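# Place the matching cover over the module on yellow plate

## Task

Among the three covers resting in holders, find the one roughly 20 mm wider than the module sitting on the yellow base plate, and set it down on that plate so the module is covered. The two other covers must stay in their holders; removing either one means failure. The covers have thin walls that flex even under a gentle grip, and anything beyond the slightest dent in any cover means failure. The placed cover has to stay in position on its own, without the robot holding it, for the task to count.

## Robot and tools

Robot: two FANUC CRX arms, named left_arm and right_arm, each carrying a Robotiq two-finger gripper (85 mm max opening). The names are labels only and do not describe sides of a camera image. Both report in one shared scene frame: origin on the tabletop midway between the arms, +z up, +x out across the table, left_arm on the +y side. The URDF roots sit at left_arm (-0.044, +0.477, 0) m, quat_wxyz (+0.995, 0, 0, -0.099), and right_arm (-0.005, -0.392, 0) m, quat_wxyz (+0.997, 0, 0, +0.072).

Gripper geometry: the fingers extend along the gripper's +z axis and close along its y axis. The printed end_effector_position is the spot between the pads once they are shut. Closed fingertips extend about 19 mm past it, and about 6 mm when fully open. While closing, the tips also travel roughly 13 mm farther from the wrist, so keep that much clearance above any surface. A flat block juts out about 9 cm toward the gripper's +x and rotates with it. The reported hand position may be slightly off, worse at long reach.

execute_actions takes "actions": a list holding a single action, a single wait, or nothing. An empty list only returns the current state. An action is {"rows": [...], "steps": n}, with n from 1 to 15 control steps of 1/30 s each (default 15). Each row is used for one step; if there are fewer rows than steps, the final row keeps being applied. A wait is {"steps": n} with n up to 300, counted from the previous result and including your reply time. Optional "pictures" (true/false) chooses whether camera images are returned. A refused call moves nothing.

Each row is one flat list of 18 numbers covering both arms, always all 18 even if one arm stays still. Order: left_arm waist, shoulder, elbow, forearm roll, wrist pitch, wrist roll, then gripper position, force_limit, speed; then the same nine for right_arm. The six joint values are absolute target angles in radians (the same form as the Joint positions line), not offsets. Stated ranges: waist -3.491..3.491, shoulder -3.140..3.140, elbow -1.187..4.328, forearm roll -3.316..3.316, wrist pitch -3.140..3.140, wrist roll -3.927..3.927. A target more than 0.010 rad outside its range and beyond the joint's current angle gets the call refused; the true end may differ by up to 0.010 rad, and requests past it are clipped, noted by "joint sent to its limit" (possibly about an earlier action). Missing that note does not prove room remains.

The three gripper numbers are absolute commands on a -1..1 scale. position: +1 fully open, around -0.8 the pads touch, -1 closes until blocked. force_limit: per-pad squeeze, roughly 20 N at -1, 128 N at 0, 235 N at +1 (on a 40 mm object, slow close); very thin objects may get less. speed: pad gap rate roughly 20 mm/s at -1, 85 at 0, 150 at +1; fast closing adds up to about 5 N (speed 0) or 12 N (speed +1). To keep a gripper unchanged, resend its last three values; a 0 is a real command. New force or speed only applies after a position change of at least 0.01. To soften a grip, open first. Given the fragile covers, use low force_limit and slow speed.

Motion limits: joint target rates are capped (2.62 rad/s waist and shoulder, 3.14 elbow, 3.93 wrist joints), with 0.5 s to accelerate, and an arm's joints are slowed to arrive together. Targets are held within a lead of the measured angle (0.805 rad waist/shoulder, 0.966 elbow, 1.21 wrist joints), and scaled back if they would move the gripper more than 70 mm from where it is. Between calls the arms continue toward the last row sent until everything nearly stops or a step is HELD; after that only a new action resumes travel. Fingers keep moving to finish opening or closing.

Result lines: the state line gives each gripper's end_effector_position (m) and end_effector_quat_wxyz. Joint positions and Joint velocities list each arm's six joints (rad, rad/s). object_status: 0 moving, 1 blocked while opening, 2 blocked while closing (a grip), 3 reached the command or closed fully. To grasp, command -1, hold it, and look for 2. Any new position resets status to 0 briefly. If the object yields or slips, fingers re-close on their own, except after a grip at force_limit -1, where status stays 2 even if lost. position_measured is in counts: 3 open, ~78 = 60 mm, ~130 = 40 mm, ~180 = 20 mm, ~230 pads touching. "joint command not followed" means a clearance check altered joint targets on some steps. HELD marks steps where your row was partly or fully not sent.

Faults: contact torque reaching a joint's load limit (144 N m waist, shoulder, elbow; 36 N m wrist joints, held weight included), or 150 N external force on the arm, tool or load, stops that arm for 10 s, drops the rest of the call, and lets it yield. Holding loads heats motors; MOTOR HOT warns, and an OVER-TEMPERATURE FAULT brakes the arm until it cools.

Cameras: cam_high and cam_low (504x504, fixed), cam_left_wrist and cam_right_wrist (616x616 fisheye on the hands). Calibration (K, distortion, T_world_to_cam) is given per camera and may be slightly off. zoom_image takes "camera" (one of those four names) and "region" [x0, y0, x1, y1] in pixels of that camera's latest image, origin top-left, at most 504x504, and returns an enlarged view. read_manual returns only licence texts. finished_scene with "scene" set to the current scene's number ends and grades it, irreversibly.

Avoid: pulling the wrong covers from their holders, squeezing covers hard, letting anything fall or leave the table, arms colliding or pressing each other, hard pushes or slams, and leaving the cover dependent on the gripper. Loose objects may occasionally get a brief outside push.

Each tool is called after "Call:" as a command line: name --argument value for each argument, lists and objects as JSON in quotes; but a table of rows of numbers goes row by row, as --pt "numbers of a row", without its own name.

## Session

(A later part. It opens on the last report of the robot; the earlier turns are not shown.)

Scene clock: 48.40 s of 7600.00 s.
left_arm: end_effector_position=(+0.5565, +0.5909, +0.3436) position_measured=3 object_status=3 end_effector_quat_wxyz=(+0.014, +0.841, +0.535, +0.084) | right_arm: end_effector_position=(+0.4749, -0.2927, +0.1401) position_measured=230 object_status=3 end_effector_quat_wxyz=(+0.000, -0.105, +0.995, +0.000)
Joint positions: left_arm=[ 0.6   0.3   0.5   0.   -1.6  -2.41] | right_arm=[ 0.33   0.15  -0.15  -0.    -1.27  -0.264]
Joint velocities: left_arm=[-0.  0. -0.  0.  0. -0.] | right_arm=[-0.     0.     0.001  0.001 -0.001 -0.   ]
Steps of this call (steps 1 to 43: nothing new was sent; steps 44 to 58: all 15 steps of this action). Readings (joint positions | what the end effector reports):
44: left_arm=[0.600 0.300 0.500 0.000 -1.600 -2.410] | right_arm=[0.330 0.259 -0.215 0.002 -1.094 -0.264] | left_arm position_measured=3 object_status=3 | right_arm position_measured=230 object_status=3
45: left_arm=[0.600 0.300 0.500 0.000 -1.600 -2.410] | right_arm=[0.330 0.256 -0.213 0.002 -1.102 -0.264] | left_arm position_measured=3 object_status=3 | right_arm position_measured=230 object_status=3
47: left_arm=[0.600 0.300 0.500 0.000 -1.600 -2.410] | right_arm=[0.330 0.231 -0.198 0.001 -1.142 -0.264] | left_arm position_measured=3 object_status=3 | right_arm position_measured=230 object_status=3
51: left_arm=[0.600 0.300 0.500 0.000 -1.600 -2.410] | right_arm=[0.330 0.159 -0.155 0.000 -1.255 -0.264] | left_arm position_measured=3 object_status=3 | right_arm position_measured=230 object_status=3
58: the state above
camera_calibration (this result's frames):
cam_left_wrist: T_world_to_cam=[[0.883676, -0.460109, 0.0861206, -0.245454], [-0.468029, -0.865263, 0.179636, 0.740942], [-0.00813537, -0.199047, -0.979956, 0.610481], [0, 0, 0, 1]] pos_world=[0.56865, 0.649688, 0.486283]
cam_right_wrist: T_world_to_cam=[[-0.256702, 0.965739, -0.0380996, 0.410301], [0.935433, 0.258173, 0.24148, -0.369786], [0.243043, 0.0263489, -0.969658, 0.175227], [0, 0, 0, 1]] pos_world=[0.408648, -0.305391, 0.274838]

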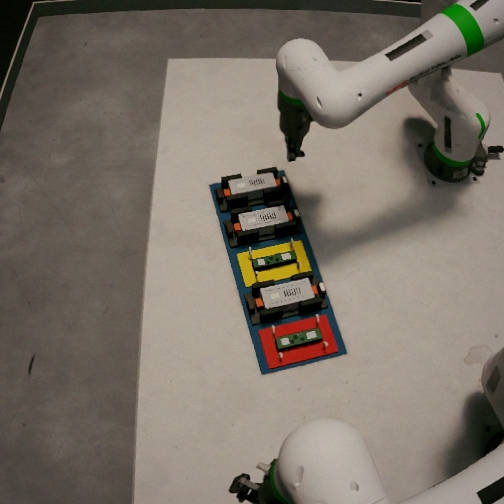

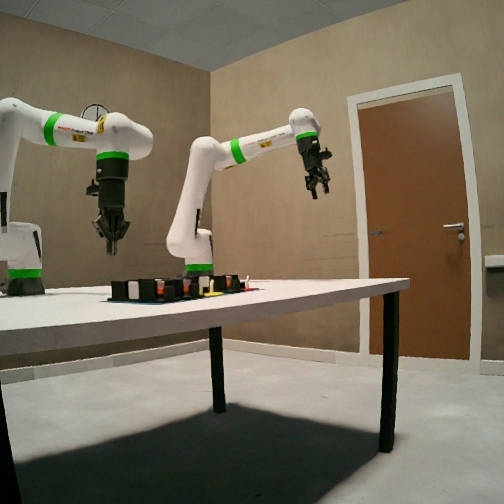

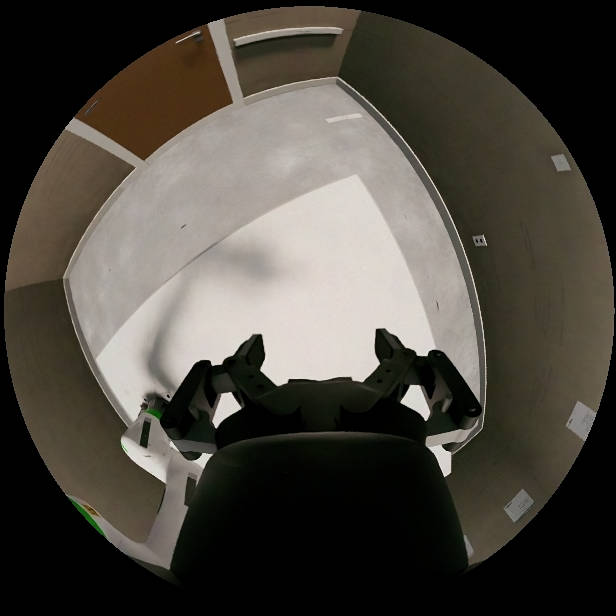

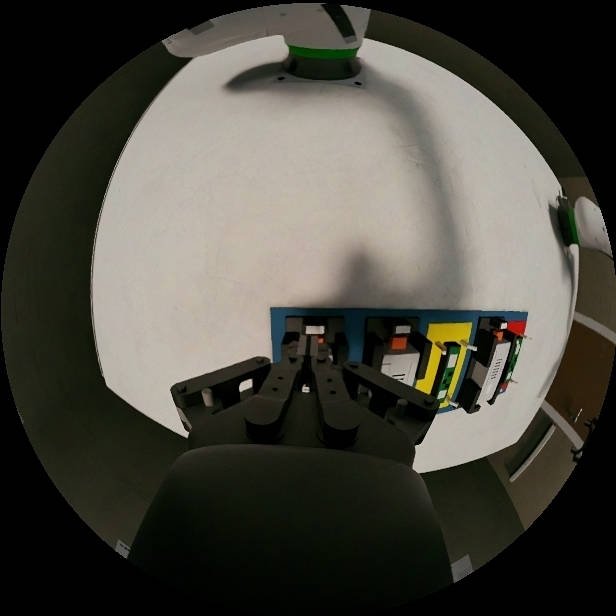

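Call:
execute_actions --actions '[{"rows":[[0.6,0.3,0.5,0,-1.6,-2.41,1,-1,-1,0.367,0.02,-0.38,0,-1.17,-2.0,-1,-1,1]],"steps":15}]' --pictures false

Call:
execute_actions --actions '[{"rows":[[0.6,0.3,0.5,0,-1.6,-2.41,1,-1,-1,0.367,0.02,-0.38,0,-1.17,-3.443,-1,-1,1]],"steps":15}]' --pictures false

Call:
execute_actions --actions '[{"rows":[[0.6,0.3,0.5,0,-1.6,-2.41,1,-1,-1,0.367,0.136,-0.424,0,-1.011,-3.443,-1,-1,1]],"steps":15}]'

Scene clock: 54.87 s of 7600.00 s.
left_arm: end_effector_position=(+0.5565, +0.5909, +0.3436) position_measured=3 object_status=3 end_effector_quat_wxyz=(+0.014, +0.841, +0.535, +0.084) | right_arm: end_effector_position=(+0.4353, -0.3017, +0.1181) position_measured=230 object_status=3 end_effector_quat_wxyz=(+0.000, +0.322, +0.947, +0.000)
Joint positions: left_arm=[ 0.6   0.3   0.5   0.   -1.6  -2.41] | right_arm=[ 0.353  0.068 -0.295  0.    -1.207 -1.153]
Joint velocities: left_arm=[ 0.    -0.    -0.001 -0.001  0.    -0.   ] | right_arm=[ 0.061 -0.214 -0.378  0.     0.164 -3.494]
Steps of this call (steps 1 to 15: the robot went on to your last target; steps 16 to 90: nothing new was sent; then 2.97 s passed at rest; steps 91 to 105: all 15 steps of this action). Readings (joint positions | what the end effector reports):
91: left_arm=[0.600 0.300 0.500 0.000 -1.600 -2.410] | right_arm=[0.330 0.150 -0.150 -0.000 -1.270 -0.264] | left_arm position_measured=3 object_status=3 | right_arm position_measured=230 object_status=3
92: left_arm=[0.600 0.300 0.500 0.000 -1.600 -2.410] | right_arm=[0.330 0.150 -0.151 0.000 -1.270 -0.272] | left_arm position_measured=3 object_status=3 | right_arm position_measured=230 object_status=3
94: left_arm=[0.600 0.300 0.500 0.000 -1.600 -2.410] | right_arm=[0.331 0.145 -0.159 0.000 -1.266 -0.312] | left_arm position_measured=3 object_status=3 | right_arm position_measured=230 object_status=3
98: left_arm=[0.600 0.300 0.500 0.000 -1.600 -2.410] | right_arm=[0.337 0.125 -0.194 0.000 -1.251 -0.496] | left_arm position_measured=3 object_status=3 | right_arm position_measured=230 object_status=3
105: the state above

Scene clock: 55.37 s of 7600.00 s.
left_arm: end_effector_position=(+0.5565, +0.5909, +0.3436) position_measured=3 object_status=3 end_effector_quat_wxyz=(+0.014, +0.841, +0.535, +0.084) | right_arm: end_effector_position=(+0.4141, -0.3075, +0.1056) position_measured=230 object_status=3 end_effector_quat_wxyz=(-0.000, +0.939, +0.344, +0.000)
Joint positions: left_arm=[ 0.6   0.3   0.5   0.   -1.6  -2.41] | right_arm=[ 0.366  0.025 -0.372  0.    -1.174 -2.948]
Joint velocities: left_arm=[-0.001  0.     0.001 -0.001 -0.     0.   ] | right_arm=[ 0.008 -0.029 -0.051 -0.     0.022 -2.719]
Steps of this call (steps 1 to 15: all 15 steps of this action). Readings (joint positions | what the end effector reports):
1: left_arm=[0.600 0.300 0.500 0.000 -1.600 -2.410] | right_arm=[0.355 0.061 -0.308 0.000 -1.201 -1.270] | left_arm position_measured=3 object_status=3 | right_arm position_measured=230 object_status=3
2: left_arm=[0.600 0.300 0.500 0.000 -1.600 -2.410] | right_arm=[0.357 0.055 -0.318 0.000 -1.197 -1.389] | left_arm position_measured=3 object_status=3 | right_arm position_measured=230 object_status=3
4: left_arm=[0.600 0.300 0.500 0.000 -1.600 -2.410] | right_arm=[0.360 0.046 -0.334 0.000 -1.190 -1.637] | left_arm position_measured=3 object_status=3 | right_arm position_measured=230 object_status=3
8: left_arm=[0.600 0.300 0.500 0.000 -1.600 -2.410] | right_arm=[0.363 0.034 -0.354 0.000 -1.181 -2.138] | left_arm position_measured=3 object_status=3 | right_arm position_measured=230 object_status=3
15: the state above

Scene clock: 55.87 s of 7600.00 s.
left_arm: end_effector_position=(+0.5565, +0.5909, +0.3436) position_measured=3 object_status=3 end_effector_quat_wxyz=(+0.014, +0.841, +0.535, +0.084) | right_arm: end_effector_position=(+0.4252, -0.3007, +0.0396) position_measured=230 object_status=3 end_effector_quat_wxyz=(+0.000, +0.995, +0.104, -0.000)
Joint positions: left_arm=[ 0.6   0.3   0.5   0.   -1.6  -2.41] | right_arm=[ 0.367  0.136 -0.424 -0.    -1.011 -3.443]
Joint velocities: left_arm=[ 0.001 -0.     0.001  0.    -0.001 -0.   ] | right_arm=[ 0.     0.    -0.002 -0.001  0.    -0.   ]
Steps of this call (steps 1 to 15: all 15 steps of this action). Readings (joint positions | what the end effector reports):
1: left_arm=[0.600 0.300 0.500 0.000 -1.600 -2.410] | right_arm=[0.366 0.024 -0.374 0.000 -1.173 -3.036] | left_arm position_measured=3 object_status=3 | right_arm position_measured=230 object_status=3
2: left_arm=[0.600 0.300 0.500 0.000 -1.600 -2.410] | right_arm=[0.366 0.024 -0.376 0.000 -1.171 -3.116] | left_arm position_measured=3 object_status=3 | right_arm position_measured=230 object_status=3
4: left_arm=[0.600 0.300 0.500 0.000 -1.600 -2.410] | right_arm=[0.367 0.032 -0.382 0.000 -1.158 -3.249] | left_arm position_measured=3 object_status=3 | right_arm position_measured=230 object_status=3
8: left_arm=[0.600 0.300 0.500 -0.000 -1.600 -2.410] | right_arm=[0.367 0.101 -0.413 -0.000 -1.059 -3.411] | left_arm position_measured=3 object_status=3 | right_arm position_measured=230 object_status=3
15: the state above
camera_calibration (this result's frames):
cam_left_wrist: T_world_to_cam=[[0.883676, -0.460109, 0.0861208, -0.245454], [-0.468029, -0.865263, 0.179636, 0.740942], [-0.00813517, -0.199047, -0.979956, 0.610481], [0, 0, 0, 1]] pos_world=[0.56865, 0.649688, 0.486283]
cam_right_wrist: T_world_to_cam=[[0.256447, -0.965794, -0.0384366, -0.397477], [-0.935598, -0.25802, 0.241003, 0.34344], [-0.242676, -0.0258432, -0.969763, 0.280883], [0, 0, 0, 1]] pos_world=[0.491417, -0.288008, 0.174343]

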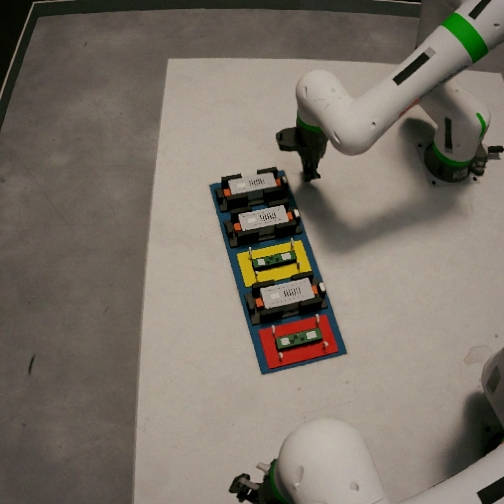

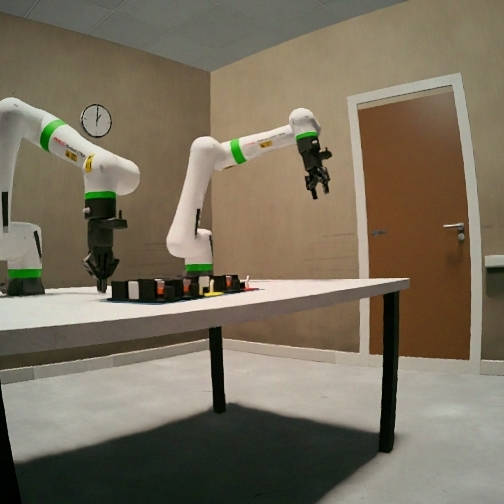

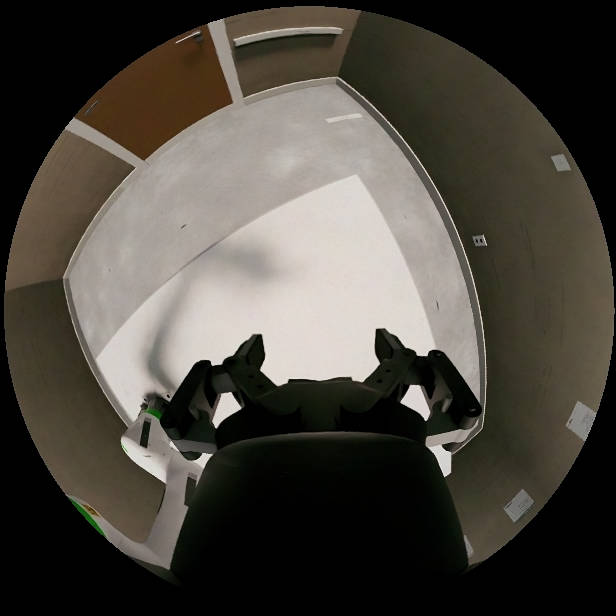

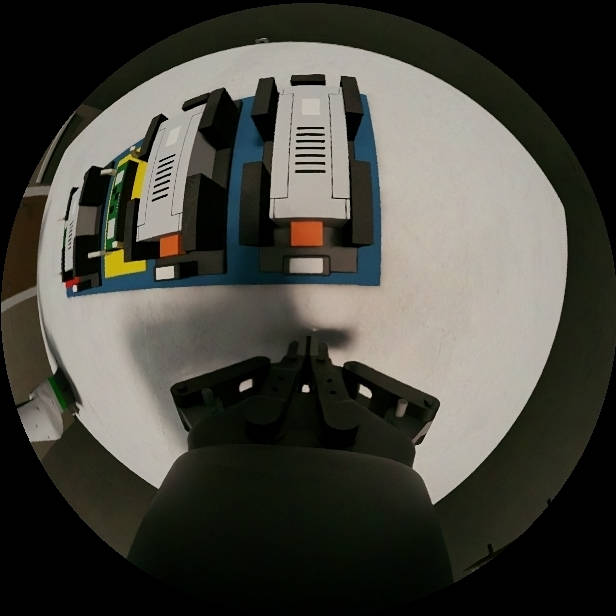

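Call:
zoom_image --camera "cam_right_wrist" --region '[130, 150, 400, 300]'

Region (130, 150, 400, 300) of cam_right_wrist's 616x616 image, scaled by 1.867, with more detail than that image has.

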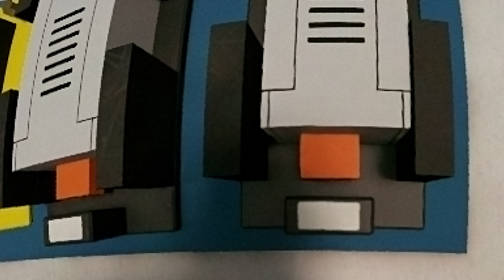

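Call:
execute_actions --actions '[{"rows":[[0.6,0.3,0.5,0,-1.6,-2.41,1,-1,-1,0.35,-0.05,-0.42,0,-0.9,-1.5,-1,-1,1]],"steps":15}]' --pictures false

Call:
execute_actions --actions '[{"rows":[[0.6,0.3,0.5,0,-1.6,-2.41,1,-1,-1,0.334,-0.03,-0.47,0,-0.78,0,-1,-1,1]],"steps":15}]' --pictures false

Call:
execute_actions --actions '[{"rows":[[0.6,0.3,0.5,0,-1.6,-2.41,1,-1,-1,0.334,-0.03,-0.47,0,-0.78,0,-1,-1,1],[0.6,0.3,0.5,0,-1.6,-2.41,1,-1,-1,0.334,-0.03,-0.47,0,-0.78,0,-1,-1,1],[0.6,0.3,0.5,0,-1.6,-2.41,1,-1,-1,0.334,-0.03,-0.47,0,-0.78,0,-1,-1,1],[0.6,0.3,0.5,0,-1.6,-2.41,1,-1,-1,0.334,-0.03,-0.47,0,-0.78,0,-1,-1,1],[0.6,0.3,0.5,0,-1.6,-2.41,1,-1,-1,0.334,0.018,-0.509,0,-0.695,0,-1,-1,1]],"steps":15}]'

Scene clock: 61.10 s of 7600.00 s.
left_arm: end_effector_position=(+0.5565, +0.5909, +0.3436) position_measured=3 object_status=3 end_effector_quat_wxyz=(+0.014, +0.841, +0.535, +0.084) | right_arm: end_effector_position=(+0.4591, -0.2873, +0.0940) position_measured=230 object_status=3 end_effector_quat_wxyz=(+0.004, +0.852, +0.516, +0.094)
Joint positions: left_arm=[ 0.6   0.3   0.5   0.   -1.6  -2.41] | right_arm=[ 0.356  0.019 -0.421  0.    -0.941 -2.553]
Joint velocities: left_arm=[ 0.    -0.    -0.     0.     0.001 -0.   ] | right_arm=[-0.027 -0.288  0.005  0.     0.172  3.644]
Steps of this call (steps 1 to 15: the robot went on to your last target; steps 16 to 90: nothing new was sent; then 1.73 s passed at rest; steps 91 to 105: all 15 steps of this action). Readings (joint positions | what the end effector reports):
91: left_arm=[0.600 0.300 0.500 0.000 -1.600 -2.410] | right_arm=[0.367 0.136 -0.424 0.000 -1.011 -3.443] | left_arm position_measured=3 object_status=3 | right_arm position_measured=230 object_status=3
92: left_arm=[0.600 0.300 0.500 0.000 -1.600 -2.410] | right_arm=[0.367 0.135 -0.424 0.000 -1.010 -3.436] | left_arm position_measured=3 object_status=3 | right_arm position_measured=230 object_status=3
94: left_arm=[0.600 0.300 0.500 0.000 -1.600 -2.410] | right_arm=[0.366 0.129 -0.424 0.000 -1.007 -3.396] | left_arm position_measured=3 object_status=3 | right_arm position_measured=230 object_status=3
98: left_arm=[0.600 0.300 0.500 0.000 -1.600 -2.410] | right_arm=[0.364 0.101 -0.423 -0.000 -0.990 -3.211] | left_arm position_measured=3 object_status=3 | right_arm position_measured=230 object_status=3
105: the state above

Scene clock: 61.60 s of 7600.00 s.
left_arm: end_effector_position=(+0.5565, +0.5909, +0.3436) position_measured=3 object_status=3 end_effector_quat_wxyz=(+0.014, +0.841, +0.535, +0.084) | right_arm: end_effector_position=(+0.4852, -0.2830, +0.1097) position_measured=230 object_status=3 end_effector_quat_wxyz=(+0.136, +0.104, +0.981, +0.091)
Joint positions: left_arm=[ 0.6   0.3   0.5   0.   -1.6  -2.41] | right_arm=[ 0.338 -0.025 -0.455  0.    -0.812 -0.694]
Joint velocities: left_arm=[-0.001 -0.001 -0.    -0.001  0.    -0.   ] | right_arm=[-0.022 -0.024 -0.076 -0.     0.166  3.204]
Steps of this call (steps 1 to 15: all 15 steps of this action). Readings (joint positions | what the end effector reports):
1: left_arm=[0.600 0.300 0.500 0.000 -1.600 -2.410] | right_arm=[0.355 0.010 -0.421 0.000 -0.936 -2.428] | left_arm position_measured=3 object_status=3 | right_arm position_measured=230 object_status=3
2: left_arm=[0.600 0.300 0.500 0.000 -1.600 -2.410] | right_arm=[0.355 0.003 -0.421 0.000 -0.930 -2.303] | left_arm position_measured=3 object_status=3 | right_arm position_measured=230 object_status=3
4: left_arm=[0.600 0.300 0.500 0.000 -1.600 -2.410] | right_arm=[0.352 -0.006 -0.424 0.000 -0.915 -2.053] | left_arm position_measured=3 object_status=3 | right_arm position_measured=230 object_status=3
8: left_arm=[0.600 0.300 0.500 0.000 -1.600 -2.410] | right_arm=[0.346 -0.017 -0.433 0.000 -0.871 -1.551] | left_arm position_measured=3 object_status=3 | right_arm position_measured=230 object_status=3
15: the state above

Scene clock: 62.10 s of 7600.00 s.
left_arm: end_effector_position=(+0.5565, +0.5909, +0.3436) position_measured=3 object_status=3 end_effector_quat_wxyz=(+0.014, +0.841, +0.535, +0.084) | right_arm: end_effector_position=(+0.4899, -0.2829, +0.0750) position_measured=230 object_status=3 end_effector_quat_wxyz=(+0.169, -0.233, +0.957, +0.041)
Joint positions: left_arm=[ 0.6   0.3   0.5   0.   -1.6  -2.41] | right_arm=[ 0.334  0.018 -0.509  0.    -0.695 -0.   ]
Joint velocities: left_arm=[ 0.     0.001  0.    -0.     0.     0.   ] | right_arm=[-0.    -0.     0.     0.001  0.004  0.001]
Steps of this call (steps 1 to 15: all 15 steps of this action). Readings (joint positions | what the end effector reports):
1: left_arm=[0.600 0.300 0.500 0.000 -1.600 -2.410] | right_arm=[0.337 -0.026 -0.458 0.000 -0.806 -0.589] | left_arm position_measured=3 object_status=3 | right_arm position_measured=230 object_status=3
2: left_arm=[0.600 0.300 0.500 0.000 -1.600 -2.410] | right_arm=[0.337 -0.027 -0.460 0.000 -0.802 -0.492] | left_arm position_measured=3 object_status=3 | right_arm position_measured=230 object_status=3
4: left_arm=[0.600 0.300 0.500 0.000 -1.600 -2.410] | right_arm=[0.336 -0.028 -0.464 0.000 -0.793 -0.325] | left_arm position_measured=3 object_status=3 | right_arm position_measured=230 object_status=3
8: left_arm=[0.600 0.300 0.500 -0.000 -1.600 -2.410] | right_arm=[0.334 -0.022 -0.476 0.000 -0.767 -0.094] | left_arm position_measured=3 object_status=3 | right_arm position_measured=230 object_status=3
15: the state above
camera_calibration (this result's frames):
cam_left_wrist: T_world_to_cam=[[0.883676, -0.460109, 0.0861209, -0.245454], [-0.468029, -0.865263, 0.179636, 0.740942], [-0.00813506, -0.199047, -0.979956, 0.610481], [0, 0, 0, 1]] pos_world=[0.56865, 0.649688, 0.486283]
cam_right_wrist: T_world_to_cam=[[-0.488828, 0.87075, -0.0532999, 0.4902], [0.708994, 0.432134, 0.557304, -0.234075], [0.508306, 0.234637, -0.828596, 0.0265491], [0, 0, 0, 1]] pos_world=[0.392086, -0.33192, 0.178577]

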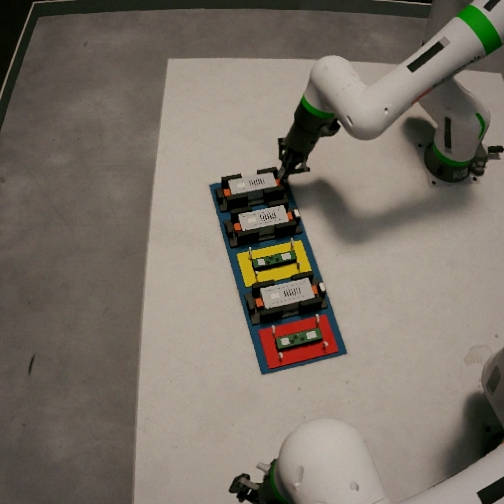

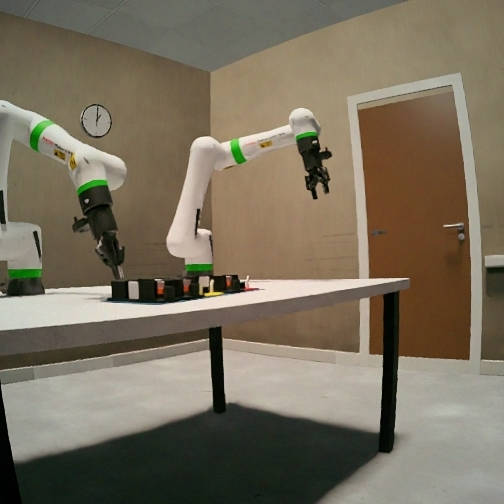

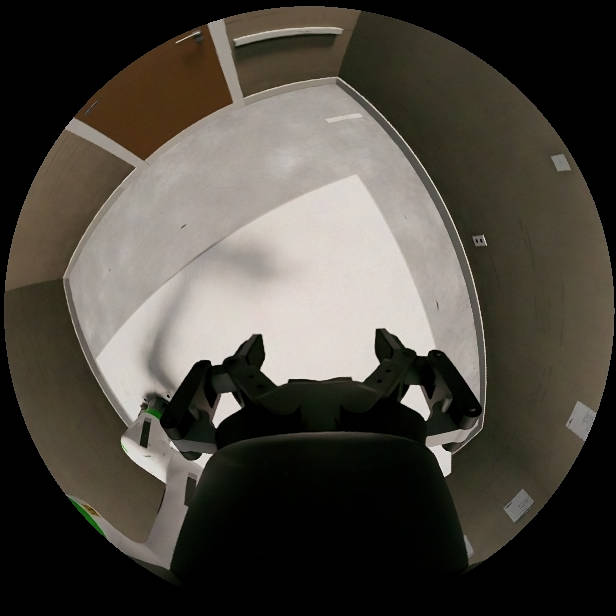

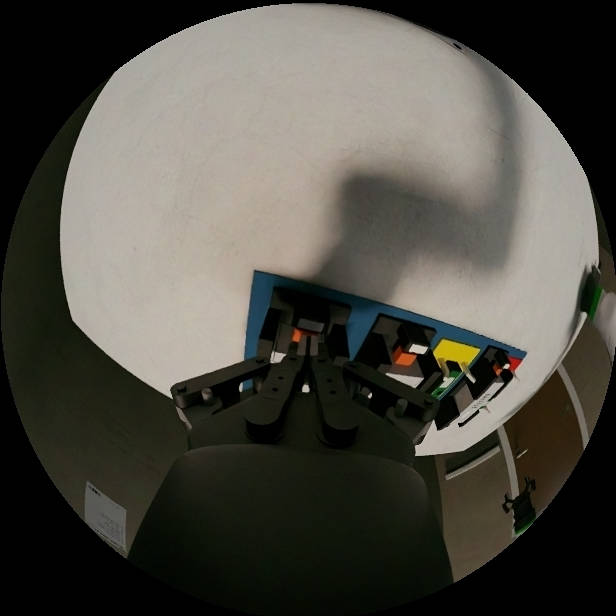

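Step to z≈0.066.

Call:
execute_actions --actions '[{"rows":[[0.6,0.3,0.5,0,-1.6,-2.41,1,-1,-1,0.334,0.025,-0.515,0,-0.6815,0,-1,-1,1],[0.6,0.3,0.5,0,-1.6,-2.41,1,-1,-1,0.334,0.025,-0.515,0,-0.6815,0,-1,-1,1],[0.6,0.3,0.5,0,-1.6,-2.41,1,-1,-1,0.334,0.025,-0.515,0,-0.6815,0,-1,-1,1],[0.6,0.3,0.5,0,-1.6,-2.41,1,-1,-1,0.334,0.025,-0.515,0,-0.6815,0,-1,-1,1],[0.6,0.3,0.5,0,-1.6,-2.41,1,-1,-1,0.334,0.025,-0.515,0,-0.6815,0,-1,-1,1],[0.6,0.3,0.5,0,-1.6,-2.41,1,-1,-1,0.334,0.031,-0.520,0,-0.671,0,-1,-1,1]],"steps":15}]'

Call:
zoom_image --camera "cam_right_wrist" --region '[250, 280, 450, 400]'

Scene clock: 63.53 s of 7600.00 s.
left_arm: end_effector_position=(+0.5565, +0.5909, +0.3436) position_measured=3 object_status=3 end_effector_quat_wxyz=(+0.014, +0.841, +0.535, +0.084) | right_arm: end_effector_position=(+0.4899, -0.2829, +0.0660) position_measured=230 object_status=3 end_effector_quat_wxyz=(+0.169, -0.233, +0.957, +0.041)
Joint positions: left_arm=[ 0.6   0.3   0.5   0.   -1.6  -2.41] | right_arm=[ 0.334  0.031 -0.52  -0.    -0.671  0.   ]
Joint velocities: left_arm=[-0.  0.  0.  0. -0.  0.] | right_arm=[-0.     0.    -0.    -0.     0.     0.001]
Steps of this call (steps 1 to 15: the robot went on to your last target; steps 16 to 28: nothing new was sent; steps 29 to 43: all 15 steps of this action). Readings (joint positions | what the end effector reports):
29: left_arm=[0.600 0.300 0.500 0.000 -1.600 -2.410] | right_arm=[0.334 0.018 -0.509 0.000 -0.694 -0.000] | left_arm position_measured=3 object_status=3 | right_arm position_measured=230 object_status=3
30: left_arm=[0.600 0.300 0.500 0.000 -1.600 -2.410] | right_arm=[0.334 0.021 -0.512 0.000 -0.689 0.000] | left_arm position_measured=3 object_status=3 | right_arm position_measured=230 object_status=3
32: left_arm=[0.600 0.300 0.500 0.000 -1.600 -2.410] | right_arm=[0.334 0.024 -0.515 -0.000 -0.682 0.000] | left_arm position_measured=3 object_status=3 | right_arm position_measured=230 object_status=3
36: left_arm=[0.600 0.300 0.500 0.000 -1.600 -2.410] | right_arm=[0.334 0.030 -0.519 -0.000 -0.673 0.000] | left_arm position_measured=3 object_status=3 | right_arm position_measured=230 object_status=3
43: the state above
camera_calibration (this result's frames):
cam_left_wrist: T_world_to_cam=[[0.883676, -0.460109, 0.0861207, -0.245454], [-0.468029, -0.865263, 0.179636, 0.740942], [-0.00813519, -0.199047, -0.979956, 0.610481], [0, 0, 0, 1]] pos_world=[0.56865, 0.649688, 0.486283]
cam_right_wrist: T_world_to_cam=[[-0.488933, 0.87069, -0.0533338, 0.489759], [0.708873, 0.432209, 0.5574, -0.228998], [0.508373, 0.234724, -0.828529, 0.0191075], [0, 0, 0, 1]] pos_world=[0.392076, -0.331938, 0.169595]

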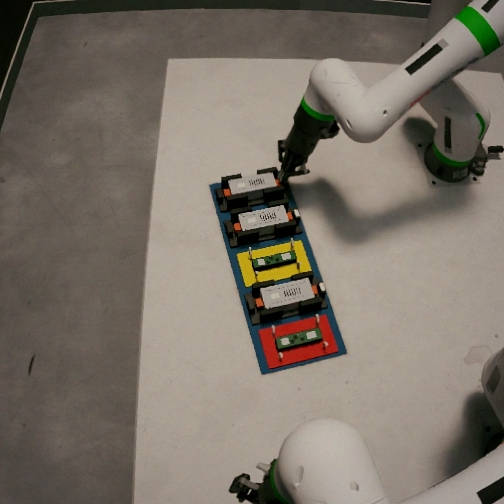

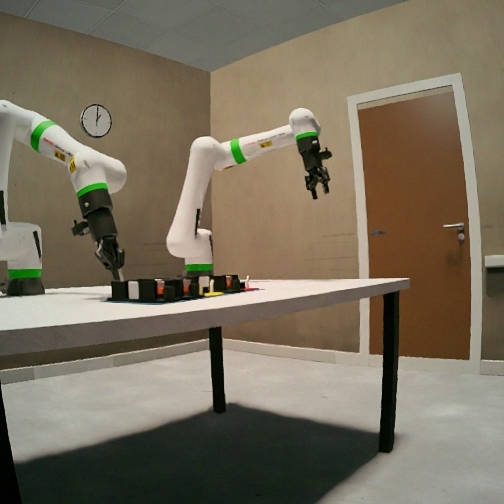

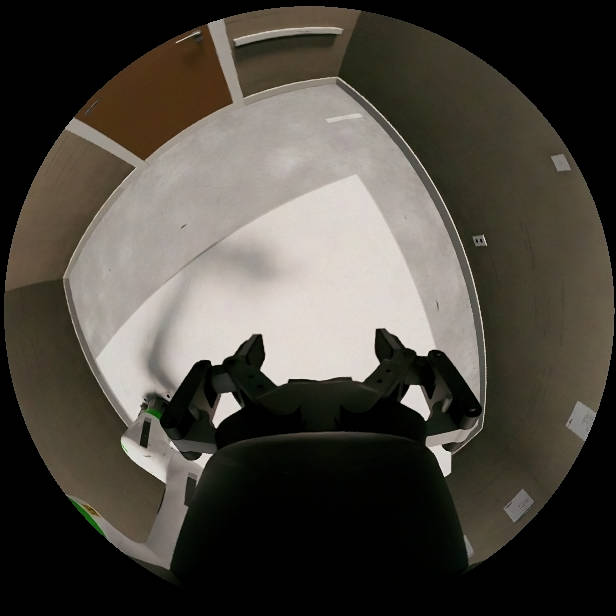

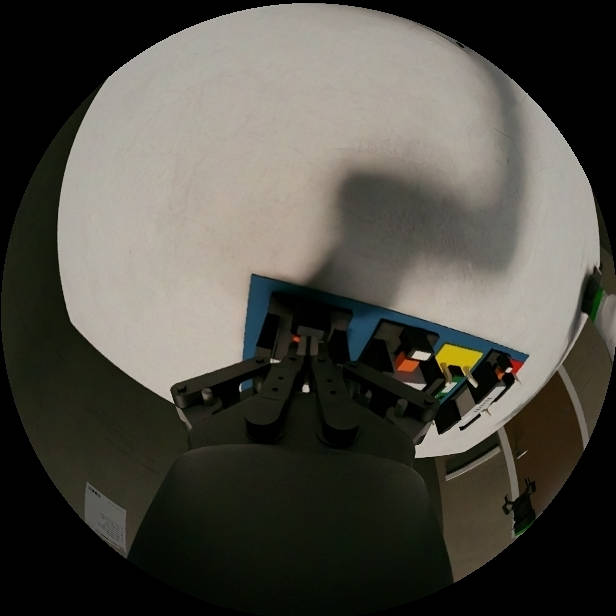

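Region (250, 280, 450, 400) of cam_right_wrist's 616x616 image, scaled by 2.520, with more detail than that image has; it fills the top 302 rows of this view, and the rest is white.

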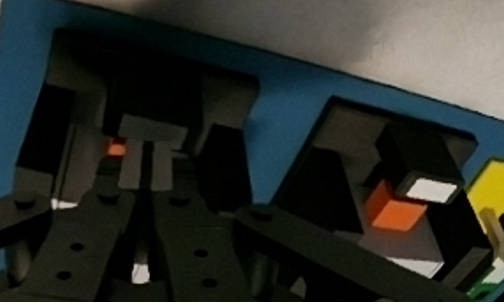

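Call:
execute_actions --actions '[{"rows":[[0.6,0.3,0.5,0,-1.6,-2.41,1,-1,-1,0.334,0.0324,-0.5212,0,-0.6683,0,-1,-1,1],[0.6,0.3,0.5,0,-1.6,-2.41,1,-1,-1,0.334,0.0324,-0.5212,0,-0.6683,0,-1,-1,1],[0.6,0.3,0.5,0,-1.6,-2.41,1,-1,-1,0.334,0.0324,-0.5212,0,-0.6683,0,-1,-1,1],[0.6,0.3,0.5,0,-1.6,-2.41,1,-1,-1,0.334,0.0338,-0.5225,0,-0.6656,0,-1,-1,1],[0.6,0.3,0.5,0,-1.6,-2.41,1,-1,-1,0.334,0.0338,-0.5225,0,-0.6656,0,-1,-1,1],[0.6,0.3,0.5,0,-1.6,-2.41,1,-1,-1,0.334,0.0338,-0.5225,0,-0.6656,0,-1,-1,1],[0.6,0.3,0.5,0,-1.6,-2.41,1,-1,-1,0.334,0.0338,-0.5225,0,-0.6656,0,-1,-1,1],[0.6,0.3,0.5,0,-1.6,-2.41,1,-1,-1,0.334,0.0352,-0.5237,0,-0.6629,0,-1,-1,1]],"steps":15}]' --pictures false

Call:
execute_actions --actions '[{"rows":[[0.6,0.3,0.5,0,-1.6,-2.41,1,-1,-1,0.334,0.0366,-0.5249,0,-0.6602,0,-1,-1,1]],"steps":10}]' --pictures false

Call:
execute_actions --actions '[{"rows":[[0.6,0.3,0.5,0,-1.6,-2.41,1,-1,-1,0.334,0.038,-0.5261,0,-0.6575,0,-1,-1,1]],"steps":10}]'

Scene clock: 65.60 s of 7600.00 s.
left_arm: end_effector_position=(+0.5565, +0.5909, +0.3436) position_measured=3 object_status=3 end_effector_quat_wxyz=(+0.014, +0.841, +0.535, +0.084) | right_arm: end_effector_position=(+0.4899, -0.2829, +0.0631) position_measured=230 object_status=3 end_effector_quat_wxyz=(+0.169, -0.233, +0.957, +0.041)
Joint positions: left_arm=[ 0.6   0.3   0.5   0.   -1.6  -2.41] | right_arm=[ 0.334  0.035 -0.524 -0.    -0.663  0.   ]
Joint velocities: left_arm=[ 0.001  0.    -0.     0.001  0.001 -0.   ] | right_arm=[-0.     0.    -0.    -0.     0.     0.001]
Steps of this call (steps 1 to 15: the robot went on to your last target; steps 16 to 47: nothing new was sent; steps 48 to 62: all 15 steps of this action). Readings (joint positions | what the end effector reports):
48: left_arm=[0.600 0.300 0.500 0.000 -1.600 -2.410] | right_arm=[0.334 0.031 -0.520 -0.000 -0.671 -0.000] | left_arm position_measured=3 object_status=3 | right_arm position_measured=230 object_status=3
49: left_arm=[0.600 0.300 0.500 0.000 -1.600 -2.410] | right_arm=[0.334 0.032 -0.521 -0.000 -0.669 0.000] | left_arm position_measured=3 object_status=3 | right_arm position_measured=230 object_status=3
51: left_arm=[0.600 0.300 0.500 0.000 -1.600 -2.410] | right_arm=[0.334 0.032 -0.521 -0.000 -0.668 0.000] | left_arm position_measured=3 object_status=3 | right_arm position_measured=230 object_status=3
55: left_arm=[0.600 0.300 0.500 0.000 -1.600 -2.410] | right_arm=[0.334 0.034 -0.523 -0.000 -0.665 0.000] | left_arm position_measured=3 object_status=3 | right_arm position_measured=230 object_status=3
62: the state above

Scene clock: 65.93 s of 7600.00 s.
left_arm: end_effector_position=(+0.5565, +0.5909, +0.3436) position_measured=3 object_status=3 end_effector_quat_wxyz=(+0.014, +0.841, +0.535, +0.084) | right_arm: end_effector_position=(+0.4900, -0.2829, +0.0623) position_measured=230 object_status=3 end_effector_quat_wxyz=(+0.169, -0.233, +0.957, +0.041)
Joint positions: left_arm=[ 0.6   0.3   0.5   0.   -1.6  -2.41] | right_arm=[ 0.334  0.036 -0.525  0.    -0.66   0.   ]
Joint velocities: left_arm=[-0.     0.     0.001  0.001  0.     0.   ] | right_arm=[0.    0.001 0.    0.001 0.    0.   ]
Steps of this call (steps 1 to 10: all 10 steps of this action). Readings (joint positions | what the end effector reports):
1: left_arm=[0.600 0.300 0.500 0.000 -1.600 -2.410] | right_arm=[0.334 0.035 -0.524 -0.000 -0.663 0.000] | left_arm position_measured=3 object_status=3 | right_arm position_measured=230 object_status=3
2: left_arm=[0.600 0.300 0.500 0.000 -1.600 -2.410] | right_arm=[0.334 0.036 -0.524 0.000 -0.661 -0.000] | left_arm position_measured=3 object_status=3 | right_arm position_measured=230 object_status=3
4: left_arm=[0.600 0.300 0.500 0.000 -1.600 -2.410] | right_arm=[0.334 0.036 -0.525 0.000 -0.660 -0.000] | left_arm position_measured=3 object_status=3 | right_arm position_measured=230 object_status=3
8: left_arm=[0.600 0.300 0.500 0.000 -1.600 -2.410] | right_arm=[0.334 0.036 -0.525 0.000 -0.660 -0.000] | left_arm position_measured=3 object_status=3 | right_arm position_measured=230 object_status=3
10: the state above

Scene clock: 66.27 s of 7600.00 s.
left_arm: end_effector_position=(+0.5565, +0.5909, +0.3436) position_measured=3 object_status=3 end_effector_quat_wxyz=(+0.014, +0.841, +0.535, +0.084) | right_arm: end_effector_position=(+0.4900, -0.2829, +0.0614) position_measured=230 object_status=3 end_effector_quat_wxyz=(+0.169, -0.233, +0.957, +0.041)
Joint positions: left_arm=[ 0.6   0.3   0.5   0.   -1.6  -2.41] | right_arm=[ 0.334  0.038 -0.526  0.    -0.657  0.   ]
Joint velocities: left_arm=[-0.001  0.     0.    -0.001  0.    -0.   ] | right_arm=[ 0.001  0.001 -0.001 -0.    -0.     0.   ]
Steps of this call (steps 1 to 10: all 10 steps of this action). Readings (joint positions | what the end effector reports):
1: left_arm=[0.600 0.300 0.500 0.000 -1.600 -2.410] | right_arm=[0.334 0.036 -0.525 0.000 -0.660 0.000] | left_arm position_measured=3 object_status=3 | right_arm position_measured=230 object_status=3
2: left_arm=[0.600 0.300 0.500 0.000 -1.600 -2.410] | right_arm=[0.334 0.037 -0.525 0.000 -0.658 0.000] | left_arm position_measured=3 object_status=3 | right_arm position_measured=230 object_status=3
4: left_arm=[0.600 0.300 0.500 -0.000 -1.600 -2.410] | right_arm=[0.334 0.037 -0.526 0.000 -0.658 0.000] | left_arm position_measured=3 object_status=3 | right_arm position_measured=230 object_status=3
8: left_arm=[0.600 0.300 0.500 0.000 -1.600 -2.410] | right_arm=[0.334 0.037 -0.526 0.000 -0.657 0.000] | left_arm position_measured=3 object_status=3 | right_arm position_measured=230 object_status=3
10: the state above
camera_calibration (this result's frames):
cam_left_wrist: T_world_to_cam=[[0.883676, -0.460109, 0.0861208, -0.245454], [-0.468029, -0.865263, 0.179636, 0.740942], [-0.00813513, -0.199047, -0.979956, 0.610481], [0, 0, 0, 1]] pos_world=[0.56865, 0.649688, 0.486283]
cam_right_wrist: T_world_to_cam=[[-0.489008, 0.870632, -0.0535865, 0.489607], [0.708319, 0.432193, 0.558116, -0.226319], [0.509073, 0.234967, -0.828031, 0.0149343], [0, 0, 0, 1]] pos_world=[0.392125, -0.331962, 0.164915]

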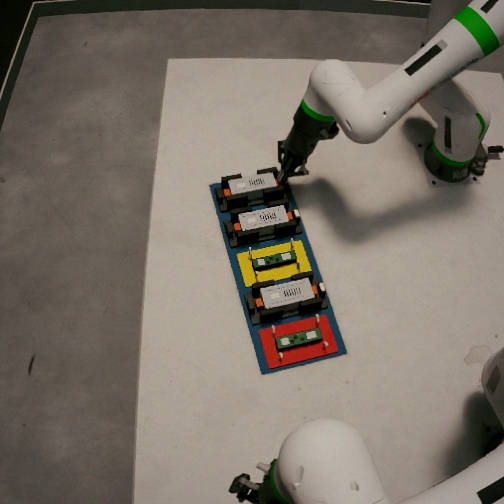

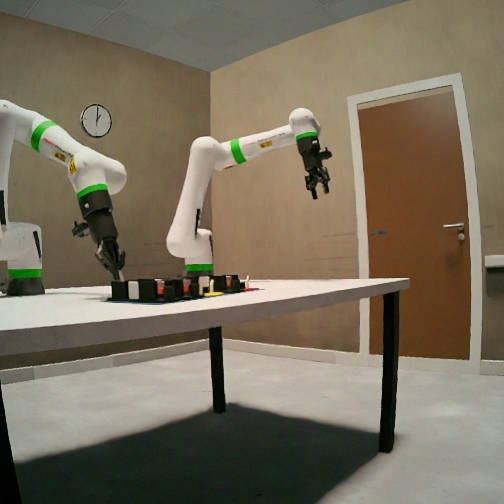

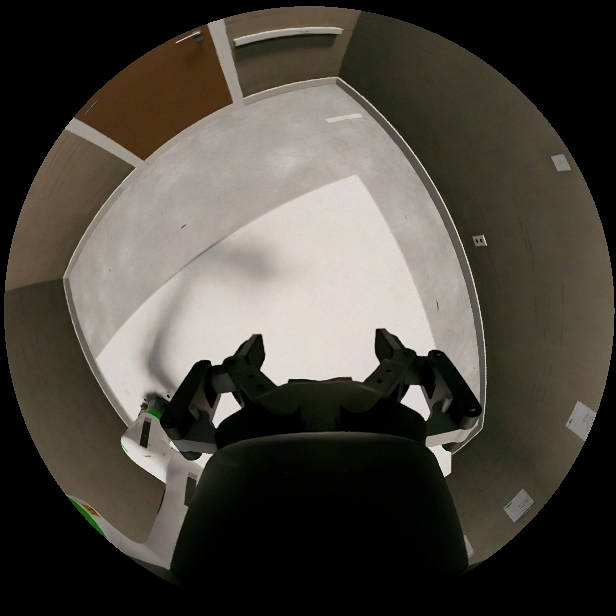

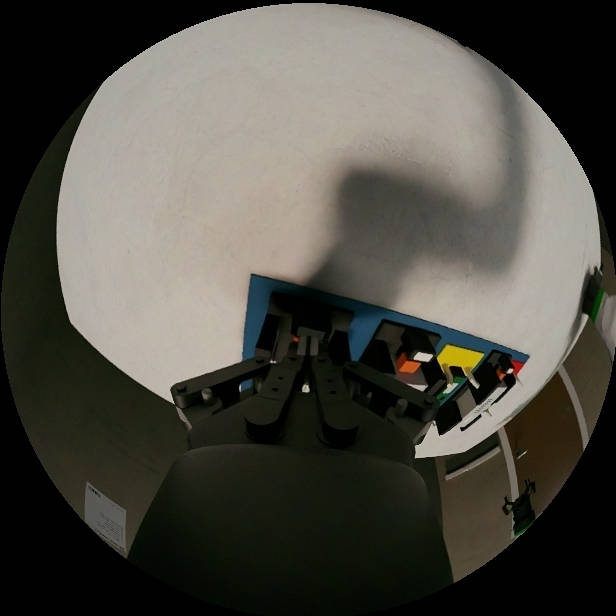

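Call:
execute_actions --actions '[{"rows":[[0.6,0.3,0.5,0,-1.6,-2.41,1,-1,-1,0.334,0.0394,-0.5273,0,-0.6548,0,-1,-1,1]],"steps":10}]' --pictures false

Call:
execute_actions --actions '[{"rows":[[0.6,0.3,0.5,0,-1.6,-2.41,1,-1,-1,0.334,0.0408,-0.5285,0,-0.6521,0,-1,-1,1]],"steps":10}]'

Call:
zoom_image --camera "cam_high" --region '[210, 150, 310, 230]'

Scene clock: 76.57 s of 7600.00 s.
left_arm: end_effector_position=(+0.5565, +0.5909, +0.3436) position_measured=3 object_status=3 end_effector_quat_wxyz=(+0.014, +0.841, +0.535, +0.084) | right_arm: end_effector_position=(+0.4911, -0.2826, +0.0630) position_measured=230 object_status=3 end_effector_quat_wxyz=(+0.171, -0.233, +0.956, +0.041)
Joint positions: left_arm=[ 0.6   0.3   0.5   0.   -1.6  -2.41] | right_arm=[ 0.334  0.036 -0.525  0.002 -0.657  0.   ]
Joint velocities: left_arm=[-0.    -0.     0.     0.001  0.     0.   ] | right_arm=[-0.     0.    -0.    -0.     0.    -0.001]
FORCE FAULT: contact force on the right arm reached its limit, and that arm stopped for 10 seconds. The contact can be on any part of that arm, not only on its tool. That arm's remaining commands of this call were not run. That arm holds still and accepts commands again. Move the arm away from the contact; if what it grips holds it there, let go first. Pushing or pulling that hard again can fault the arm again.
The stop of the right arm began at step 9 of this call (marked STOPPED below). From that step on that arm followed nothing that you had sent. 10 of its steps, steps kept back included, did not run and will not run. Nothing is kept back now, and the robot has no last target.
Steps of this call (steps 1 to 31: the robot went on to your last target; steps 32 to 41: all 10 steps of this action; steps 42 to 309: the stop continued). Readings (joint positions | what the end effector reports):
1: left_arm=[0.600 0.300 0.500 0.000 -1.600 -2.410] | right_arm=[0.334 0.038 -0.526 0.000 -0.657 0.000] | left_arm position_measured=3 object_status=3 | right_arm position_measured=230 object_status=3
2: left_arm=[0.600 0.300 0.500 0.000 -1.600 -2.410] | right_arm=[0.334 0.038 -0.526 0.000 -0.657 0.000] | left_arm position_measured=3 object_status=3 | right_arm position_measured=230 object_status=3
4: left_arm=[0.600 0.300 0.500 0.000 -1.600 -2.410] | right_arm=[0.334 0.038 -0.526 0.000 -0.657 0.000] | left_arm position_measured=3 object_status=3 | right_arm position_measured=230 object_status=3
8: left_arm=[0.600 0.300 0.500 -0.000 -1.600 -2.410] | right_arm=[0.334 0.038 -0.526 0.000 -0.657 0.000] | left_arm position_measured=3 object_status=3 | right_arm position_measured=230 object_status=3
9: left_arm=[0.600 0.300 0.500 0.000 -1.600 -2.410] | right_arm=[0.334 0.037 -0.525 0.001 -0.657 0.000] | left_arm position_measured=3 object_status=3 | right_arm position_measured=230 object_status=3 STOPPED (the right arm)
309: the state above

Scene clock: 76.60 s of 7600.00 s.
left_arm: end_effector_position=(+0.5565, +0.5909, +0.3436) position_measured=3 object_status=3 end_effector_quat_wxyz=(+0.014, +0.841, +0.535, +0.084) | right_arm: end_effector_position=(+0.4911, -0.2826, +0.0630) position_measured=230 object_status=3 end_effector_quat_wxyz=(+0.171, -0.233, +0.956, +0.041)
Joint positions: left_arm=[ 0.6   0.3   0.5   0.   -1.6  -2.41] | right_arm=[ 0.334  0.036 -0.525  0.002 -0.657  0.   ]
Joint velocities: left_arm=[ 0.    -0.     0.001  0.001 -0.001  0.   ] | right_arm=[-0.    -0.001  0.     0.    -0.    -0.002]
A stop began in an earlier call of the same reply, so what this call sent did not run. Send another action.
Steps of this call (step 1: nothing new was sent). Readings (joint positions | what the end effector reports):
1: the state above
camera_calibration (this result's frames):
cam_left_wrist: T_world_to_cam=[[0.883676, -0.460109, 0.0861207, -0.245454], [-0.468029, -0.865263, 0.179636, 0.740942], [-0.00813513, -0.199047, -0.979956, 0.610481], [0, 0, 0, 1]] pos_world=[0.56865, 0.649688, 0.486283]
cam_right_wrist: T_world_to_cam=[[-0.48944, 0.870311, -0.0548459, 0.490197], [0.70599, 0.432378, 0.560916, -0.227095], [0.511885, 0.235814, -0.826054, 0.0143693], [0, 0, 0, 1]] pos_world=[0.392893, -0.331821, 0.166136]

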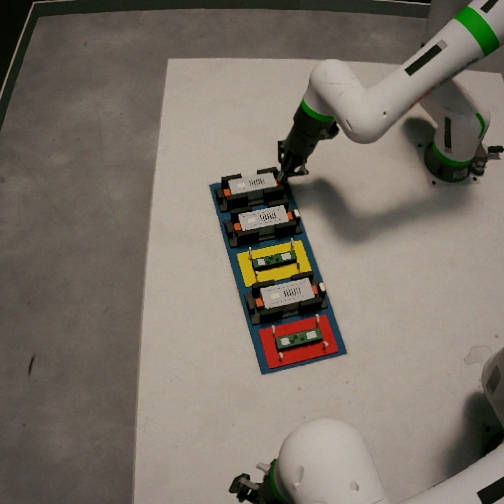

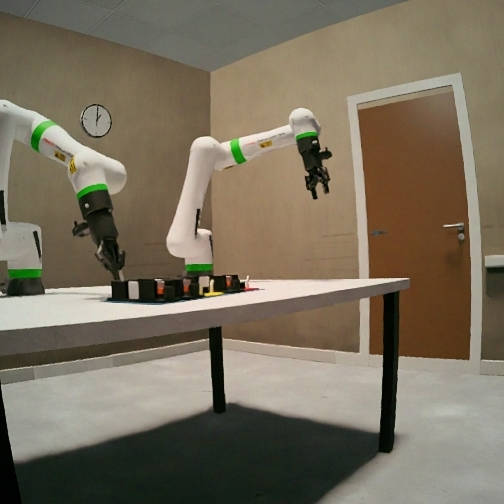

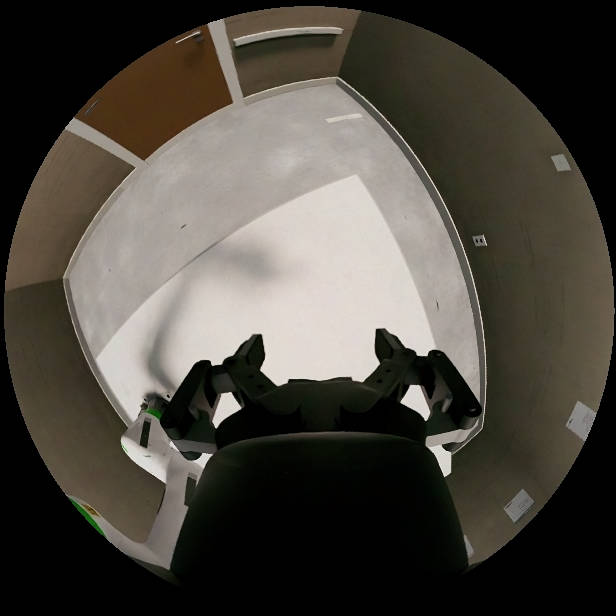

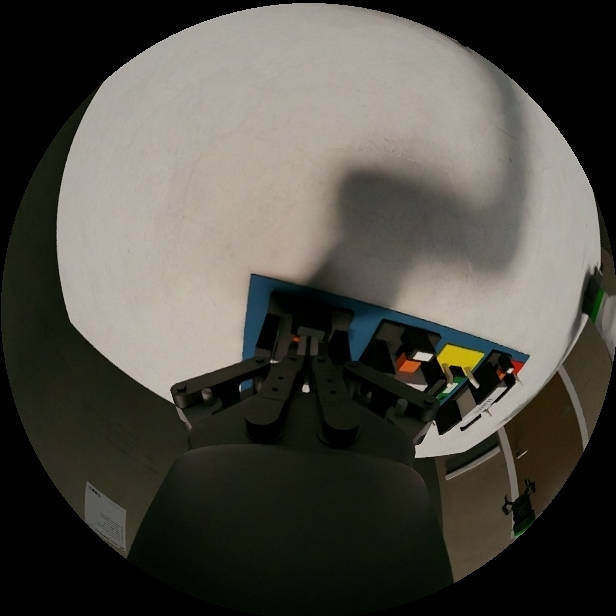

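Region (210, 150, 310, 230) of cam_high's 504x504 image, scaled by 5.040, with more detail than that image has; it fills the top 403 rows of this view, and the rest is white.

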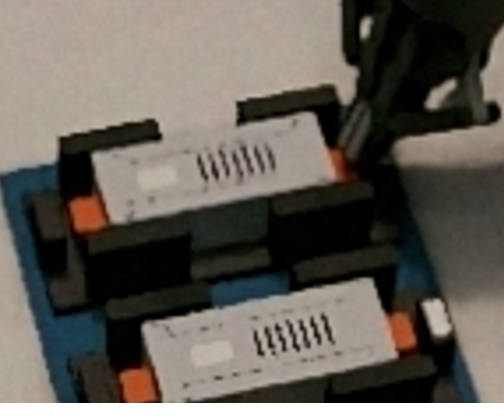

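Call:
zoom_image --camera "cam_low" --region '[100, 255, 200, 315]'

Call:
zoom_image --camera "cam_high" --region '[215, 165, 305, 245]'

Region (100, 255, 200, 315) of cam_low's 504x504 image, scaled by 5.040, with more detail than that image has; it fills the top 302 rows of this view, and the rest is white.

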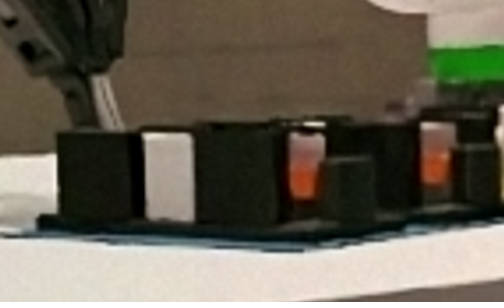

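Region (215, 165, 305, 245) of cam_high's 504x504 image, scaled by 5.600, with more detail than that image has.

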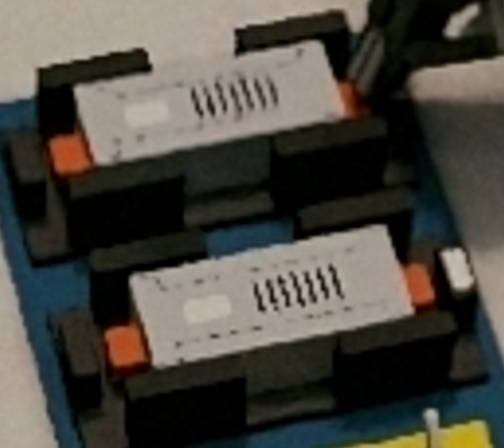

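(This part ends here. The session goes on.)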